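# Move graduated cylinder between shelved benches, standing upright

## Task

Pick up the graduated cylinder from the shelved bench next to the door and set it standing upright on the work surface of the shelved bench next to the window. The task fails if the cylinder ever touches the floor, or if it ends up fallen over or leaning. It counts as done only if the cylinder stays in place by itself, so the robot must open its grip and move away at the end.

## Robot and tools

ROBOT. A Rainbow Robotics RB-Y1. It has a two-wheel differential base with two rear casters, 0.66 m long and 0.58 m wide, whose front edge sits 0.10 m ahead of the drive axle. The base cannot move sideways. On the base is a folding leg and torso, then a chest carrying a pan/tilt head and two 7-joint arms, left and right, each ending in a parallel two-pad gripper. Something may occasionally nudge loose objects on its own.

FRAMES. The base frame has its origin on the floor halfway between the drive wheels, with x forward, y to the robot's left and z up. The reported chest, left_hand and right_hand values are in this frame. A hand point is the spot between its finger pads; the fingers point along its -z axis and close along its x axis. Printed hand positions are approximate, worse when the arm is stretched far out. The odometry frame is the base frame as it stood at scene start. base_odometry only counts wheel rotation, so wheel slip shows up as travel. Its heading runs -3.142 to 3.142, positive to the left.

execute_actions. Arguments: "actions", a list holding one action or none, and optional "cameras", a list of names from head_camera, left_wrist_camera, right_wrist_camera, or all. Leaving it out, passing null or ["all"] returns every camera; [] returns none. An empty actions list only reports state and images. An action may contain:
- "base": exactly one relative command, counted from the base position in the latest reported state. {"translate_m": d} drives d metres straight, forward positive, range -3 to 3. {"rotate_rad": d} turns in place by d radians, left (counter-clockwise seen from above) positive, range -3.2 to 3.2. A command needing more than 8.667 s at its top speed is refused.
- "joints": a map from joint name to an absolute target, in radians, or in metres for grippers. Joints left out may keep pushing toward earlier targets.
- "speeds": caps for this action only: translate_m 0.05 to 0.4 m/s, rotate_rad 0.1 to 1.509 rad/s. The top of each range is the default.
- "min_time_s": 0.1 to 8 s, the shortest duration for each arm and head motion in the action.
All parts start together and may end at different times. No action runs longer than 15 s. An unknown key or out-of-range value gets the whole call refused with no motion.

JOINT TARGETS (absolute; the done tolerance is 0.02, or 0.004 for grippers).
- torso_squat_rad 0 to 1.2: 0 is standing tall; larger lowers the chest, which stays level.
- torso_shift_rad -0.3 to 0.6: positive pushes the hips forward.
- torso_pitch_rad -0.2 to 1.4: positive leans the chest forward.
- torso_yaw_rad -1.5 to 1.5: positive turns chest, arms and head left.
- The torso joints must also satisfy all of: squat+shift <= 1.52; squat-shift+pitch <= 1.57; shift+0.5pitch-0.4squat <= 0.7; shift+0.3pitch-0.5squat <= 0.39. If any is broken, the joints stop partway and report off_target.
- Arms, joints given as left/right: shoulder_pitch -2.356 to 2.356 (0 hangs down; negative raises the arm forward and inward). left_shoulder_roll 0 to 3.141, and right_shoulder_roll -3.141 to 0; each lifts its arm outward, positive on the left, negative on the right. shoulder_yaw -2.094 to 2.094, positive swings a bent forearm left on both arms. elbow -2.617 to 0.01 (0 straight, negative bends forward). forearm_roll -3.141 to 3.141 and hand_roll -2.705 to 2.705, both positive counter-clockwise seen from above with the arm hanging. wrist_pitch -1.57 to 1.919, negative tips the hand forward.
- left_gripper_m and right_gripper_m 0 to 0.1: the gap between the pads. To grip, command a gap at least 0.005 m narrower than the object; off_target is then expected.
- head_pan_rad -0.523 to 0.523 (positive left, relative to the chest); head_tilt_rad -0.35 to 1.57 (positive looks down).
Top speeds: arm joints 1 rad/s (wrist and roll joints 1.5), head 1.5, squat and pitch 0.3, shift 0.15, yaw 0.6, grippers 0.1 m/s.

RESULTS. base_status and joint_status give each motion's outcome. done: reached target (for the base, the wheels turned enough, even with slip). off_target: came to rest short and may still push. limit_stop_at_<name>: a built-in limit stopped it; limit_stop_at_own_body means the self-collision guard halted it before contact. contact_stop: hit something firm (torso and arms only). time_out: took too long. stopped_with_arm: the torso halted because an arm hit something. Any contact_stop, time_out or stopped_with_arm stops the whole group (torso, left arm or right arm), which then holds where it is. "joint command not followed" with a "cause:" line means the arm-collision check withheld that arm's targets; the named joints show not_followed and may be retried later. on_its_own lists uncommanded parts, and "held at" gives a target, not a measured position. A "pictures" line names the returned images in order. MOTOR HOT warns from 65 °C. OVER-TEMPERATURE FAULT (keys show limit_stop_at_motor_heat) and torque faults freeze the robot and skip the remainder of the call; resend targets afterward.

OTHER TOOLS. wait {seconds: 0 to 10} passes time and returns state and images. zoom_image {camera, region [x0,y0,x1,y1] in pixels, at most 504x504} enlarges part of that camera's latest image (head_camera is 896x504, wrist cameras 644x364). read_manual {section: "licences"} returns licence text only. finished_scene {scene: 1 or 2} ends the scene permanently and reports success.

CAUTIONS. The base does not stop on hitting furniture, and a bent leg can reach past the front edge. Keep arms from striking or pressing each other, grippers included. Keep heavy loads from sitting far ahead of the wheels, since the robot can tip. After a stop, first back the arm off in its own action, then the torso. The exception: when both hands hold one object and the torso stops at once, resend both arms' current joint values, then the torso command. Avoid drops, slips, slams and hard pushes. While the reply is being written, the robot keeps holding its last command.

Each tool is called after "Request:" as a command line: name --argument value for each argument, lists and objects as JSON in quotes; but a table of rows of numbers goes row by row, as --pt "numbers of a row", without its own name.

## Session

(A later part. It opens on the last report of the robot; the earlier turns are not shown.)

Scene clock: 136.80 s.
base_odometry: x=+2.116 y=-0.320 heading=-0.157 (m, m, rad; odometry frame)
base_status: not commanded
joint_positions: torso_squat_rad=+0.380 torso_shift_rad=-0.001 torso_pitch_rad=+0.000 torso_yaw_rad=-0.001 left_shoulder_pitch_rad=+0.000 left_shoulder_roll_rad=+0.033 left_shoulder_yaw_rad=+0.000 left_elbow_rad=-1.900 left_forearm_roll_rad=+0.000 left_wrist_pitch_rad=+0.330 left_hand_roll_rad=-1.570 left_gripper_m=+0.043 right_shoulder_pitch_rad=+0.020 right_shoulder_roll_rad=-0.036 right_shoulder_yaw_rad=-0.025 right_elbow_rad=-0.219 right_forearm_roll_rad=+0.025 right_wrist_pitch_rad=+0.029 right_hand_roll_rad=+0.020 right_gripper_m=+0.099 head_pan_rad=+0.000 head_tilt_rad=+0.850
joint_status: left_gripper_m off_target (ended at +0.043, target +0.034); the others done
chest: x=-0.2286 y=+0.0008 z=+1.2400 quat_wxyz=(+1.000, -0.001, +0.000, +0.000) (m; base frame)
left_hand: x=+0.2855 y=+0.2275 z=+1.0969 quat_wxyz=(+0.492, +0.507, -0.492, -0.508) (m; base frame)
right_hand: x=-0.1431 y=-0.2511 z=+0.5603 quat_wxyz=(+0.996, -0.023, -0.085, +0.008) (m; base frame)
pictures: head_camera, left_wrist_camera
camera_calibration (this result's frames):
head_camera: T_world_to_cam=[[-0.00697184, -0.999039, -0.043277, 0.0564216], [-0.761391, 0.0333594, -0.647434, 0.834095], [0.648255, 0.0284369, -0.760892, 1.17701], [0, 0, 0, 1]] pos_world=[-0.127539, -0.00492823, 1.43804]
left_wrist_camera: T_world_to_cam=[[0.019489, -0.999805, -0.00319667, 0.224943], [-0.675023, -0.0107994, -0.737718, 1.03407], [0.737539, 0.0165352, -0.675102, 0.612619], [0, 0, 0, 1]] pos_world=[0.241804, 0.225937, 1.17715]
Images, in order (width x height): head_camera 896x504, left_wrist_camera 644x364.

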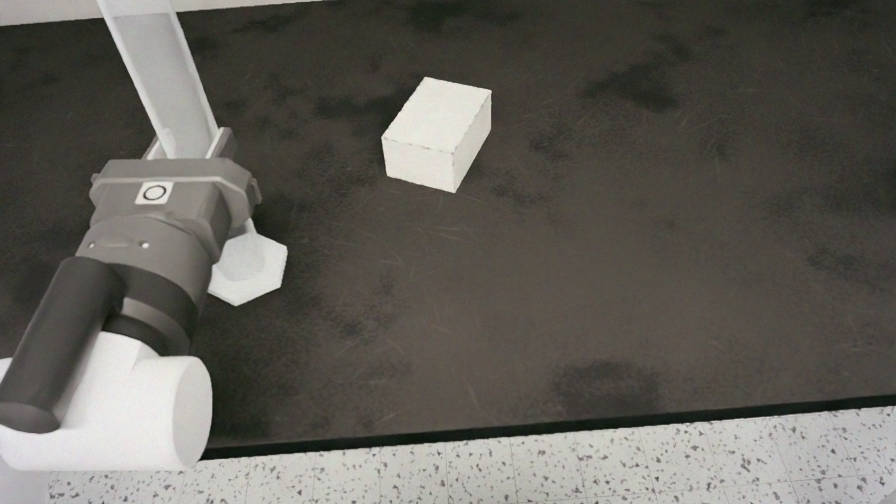

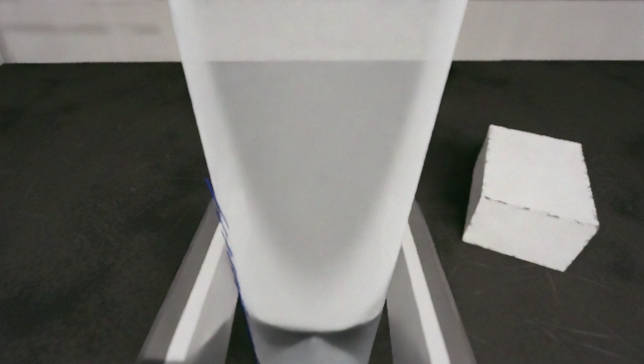

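Request:
execute_actions --actions '[{"joints":{"left_gripper_m":0.034,"torso_squat_rad":0.44}}]' --cameras '["head_camera","left_wrist_camera"]'

Request:
zoom_image --camera "head_camera" --region '[150, 150, 400, 350]'

Scene clock: 142.97 s.
base_odometry: x=+2.116 y=-0.320 heading=-0.157 (m, m, rad; odometry frame)
base_status: not commanded
joint_positions: torso_squat_rad=+0.440 torso_shift_rad=-0.001 torso_pitch_rad=-0.001 torso_yaw_rad=-0.001 left_shoulder_pitch_rad=-0.002 left_shoulder_roll_rad=+0.033 left_shoulder_yaw_rad=+0.000 left_elbow_rad=-1.902 left_forearm_roll_rad=+0.000 left_wrist_pitch_rad=+0.329 left_hand_roll_rad=-1.570 left_gripper_m=+0.043 right_shoulder_pitch_rad=+0.020 right_shoulder_roll_rad=-0.036 right_shoulder_yaw_rad=-0.025 right_elbow_rad=-0.219 right_forearm_roll_rad=+0.025 right_wrist_pitch_rad=+0.029 right_hand_roll_rad=+0.020 right_gripper_m=+0.099 head_pan_rad=+0.000 head_tilt_rad=+0.850
joint_status: left_gripper_m off_target (ended at +0.043, target +0.034); the others done
chest: x=-0.2289 y=+0.0008 z=+1.2232 quat_wxyz=(+1.000, -0.001, +0.000, +0.000) (m; base frame)
left_hand: x=+0.2856 y=+0.2273 z=+1.0827 quat_wxyz=(+0.491, +0.508, -0.494, -0.507) (m; base frame)
right_hand: x=-0.1430 y=-0.2511 z=+0.5435 quat_wxyz=(+0.996, -0.023, -0.086, +0.008) (m; base frame)
pictures: head_camera, left_wrist_camera
camera_calibration (this result's frames):
head_camera: T_world_to_cam=[[-0.00694523, -0.999038, -0.0433075, 0.0557208], [-0.761007, 0.0333758, -0.647884, 0.823651], [0.648706, 0.0284576, -0.760507, 1.1641], [0, 0, 0, 1]] pos_world=[-0.127967, -0.00495034, 1.42135]
left_wrist_camera: T_world_to_cam=[[0.0191824, -0.999811, -0.00316751, 0.22478], [-0.670808, -0.0105208, -0.741557, 1.02653], [0.741383, 0.0163496, -0.670883, 0.597368], [0, 0, 0, 1]] pos_world=[0.241416, 0.22577, 1.16271]
Images, in order (width x height): head_camera 896x504, left_wrist_camera 644x364.

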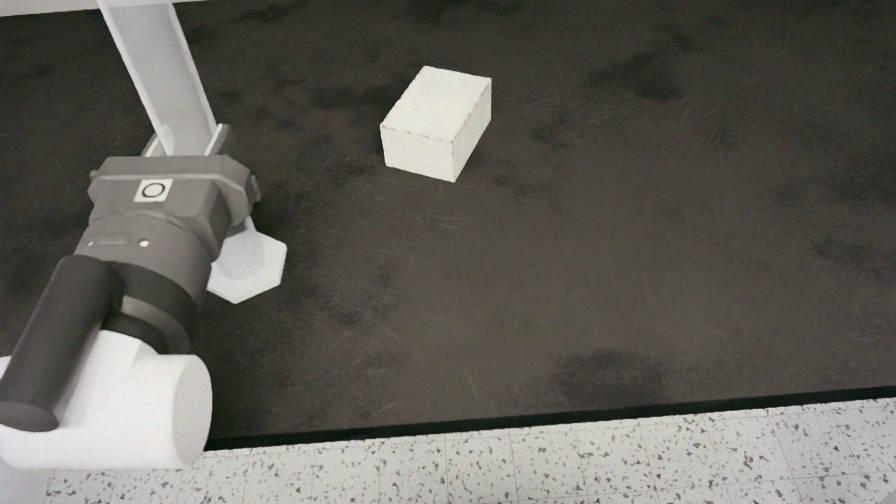

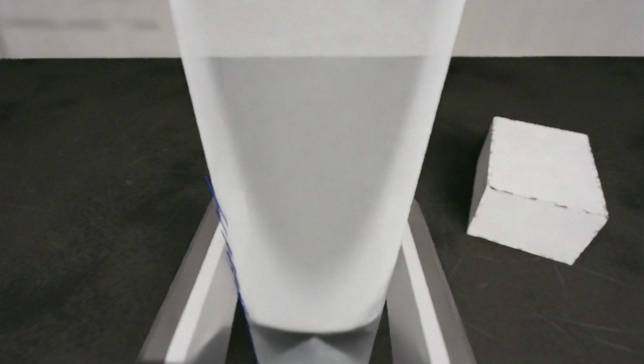

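Region (150, 150, 400, 350) of head_camera's 896x504 image, scaled by 2.016, with more detail than that image has; it fills the top 403 rows of this view, and the rest is white.

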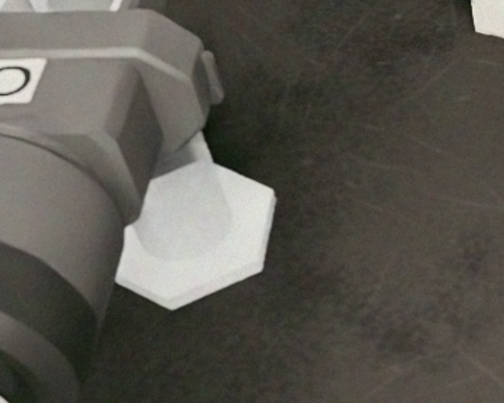

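Request:
execute_actions --actions '[{"joints":{"left_gripper_m":0.1}}]' --cameras '["left_wrist_camera"]'

Request:
execute_actions --actions '[{"base":{"translate_m":-0.4},"speeds":{"translate_m":0.3},"joints":{"head_tilt_rad":0.6}}]' --cameras '["head_camera"]'

Scene clock: 147.50 s.
base_odometry: x=+2.116 y=-0.320 heading=-0.157 (m, m, rad; odometry frame)
base_status: not commanded
joint_positions: torso_squat_rad=+0.440 torso_shift_rad=-0.001 torso_pitch_rad=+0.000 torso_yaw_rad=-0.001 left_shoulder_pitch_rad=+0.000 left_shoulder_roll_rad=+0.033 left_shoulder_yaw_rad=+0.000 left_elbow_rad=-1.900 left_forearm_roll_rad=+0.000 left_wrist_pitch_rad=+0.330 left_hand_roll_rad=-1.570 left_gripper_m=+0.100 right_shoulder_pitch_rad=+0.020 right_shoulder_roll_rad=-0.036 right_shoulder_yaw_rad=-0.025 right_elbow_rad=-0.219 right_forearm_roll_rad=+0.025 right_wrist_pitch_rad=+0.029 right_hand_roll_rad=+0.020 right_gripper_m=+0.099 head_pan_rad=+0.000 head_tilt_rad=+0.850
joint_status: all done
chest: x=-0.2286 y=+0.0008 z=+1.2232 quat_wxyz=(+1.000, -0.001, +0.000, +0.000) (m; base frame)
left_hand: x=+0.2855 y=+0.2276 z=+1.0806 quat_wxyz=(+0.492, +0.507, -0.492, -0.508) (m; base frame)
right_hand: x=-0.1431 y=-0.2511 z=+0.5435 quat_wxyz=(+0.996, -0.023, -0.085, +0.008) (m; base frame)
pictures: left_wrist_camera
camera_calibration (this result's frames):
left_wrist_camera: T_world_to_cam=[[0.0197659, -0.999799, -0.0032621, 0.225005], [-0.674267, -0.0109209, -0.738407, 1.02264], [0.738223, 0.0167948, -0.674347, 0.600554], [0, 0, 0, 1]] pos_world=[0.24174, 0.226041, 1.16084]
Images, in order (width x height): left_wrist_camera 644x364.

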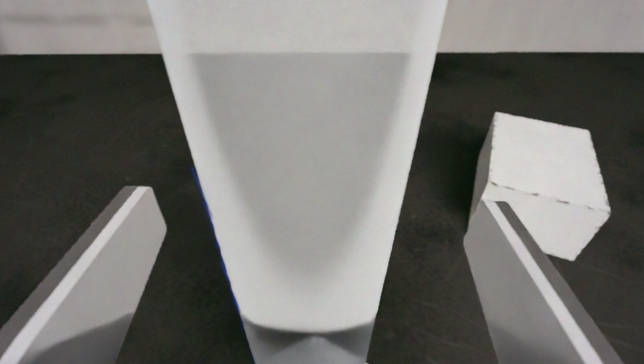

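Scene clock: 150.43 s.
base_odometry: x=+1.721 y=-0.258 heading=-0.155 (m, m, rad; odometry frame)
base_status: done
joint_positions: torso_squat_rad=+0.440 torso_shift_rad=-0.001 torso_pitch_rad=+0.000 torso_yaw_rad=-0.001 left_shoulder_pitch_rad=+0.000 left_shoulder_roll_rad=+0.033 left_shoulder_yaw_rad=+0.000 left_elbow_rad=-1.900 left_forearm_roll_rad=+0.000 left_wrist_pitch_rad=+0.330 left_hand_roll_rad=-1.570 left_gripper_m=+0.100 right_shoulder_pitch_rad=+0.020 right_shoulder_roll_rad=-0.036 right_shoulder_yaw_rad=-0.025 right_elbow_rad=-0.219 right_forearm_roll_rad=+0.025 right_wrist_pitch_rad=+0.029 right_hand_roll_rad=+0.020 right_gripper_m=+0.099 head_pan_rad=+0.000 head_tilt_rad=+0.600
joint_status: all done
chest: x=-0.2285 y=+0.0008 z=+1.2233 quat_wxyz=(+1.000, -0.001, +0.000, +0.000) (m; base frame)
left_hand: x=+0.2855 y=+0.2276 z=+1.0804 quat_wxyz=(+0.492, +0.507, -0.492, -0.508) (m; base frame)
right_hand: x=-0.1432 y=-0.2511 z=+0.5435 quat_wxyz=(+0.996, -0.023, -0.085, +0.008) (m; base frame)
pictures: head_camera
camera_calibration (this result's frames):
head_camera: T_world_to_cam=[[0.00428985, -0.999047, -0.0434422, 0.0582264], [-0.577619, 0.0329867, -0.81564, 1.10066], [0.816296, 0.028592, -0.576926, 0.937094], [0, 0, 0, 1]] pos_world=[-0.129432, -0.00492979, 1.44091]
Images, in order (width x height): head_camera 896x504.

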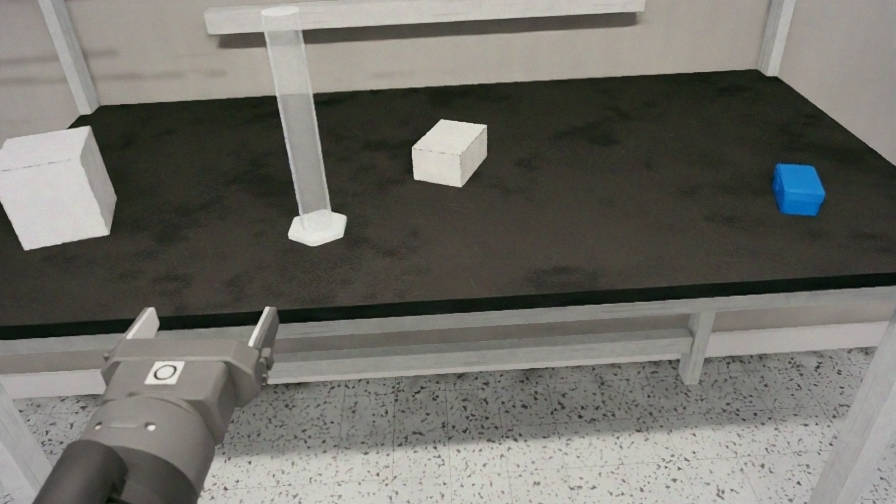

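Request:
finished_scene --scene 1

The scene is finished: the task was done.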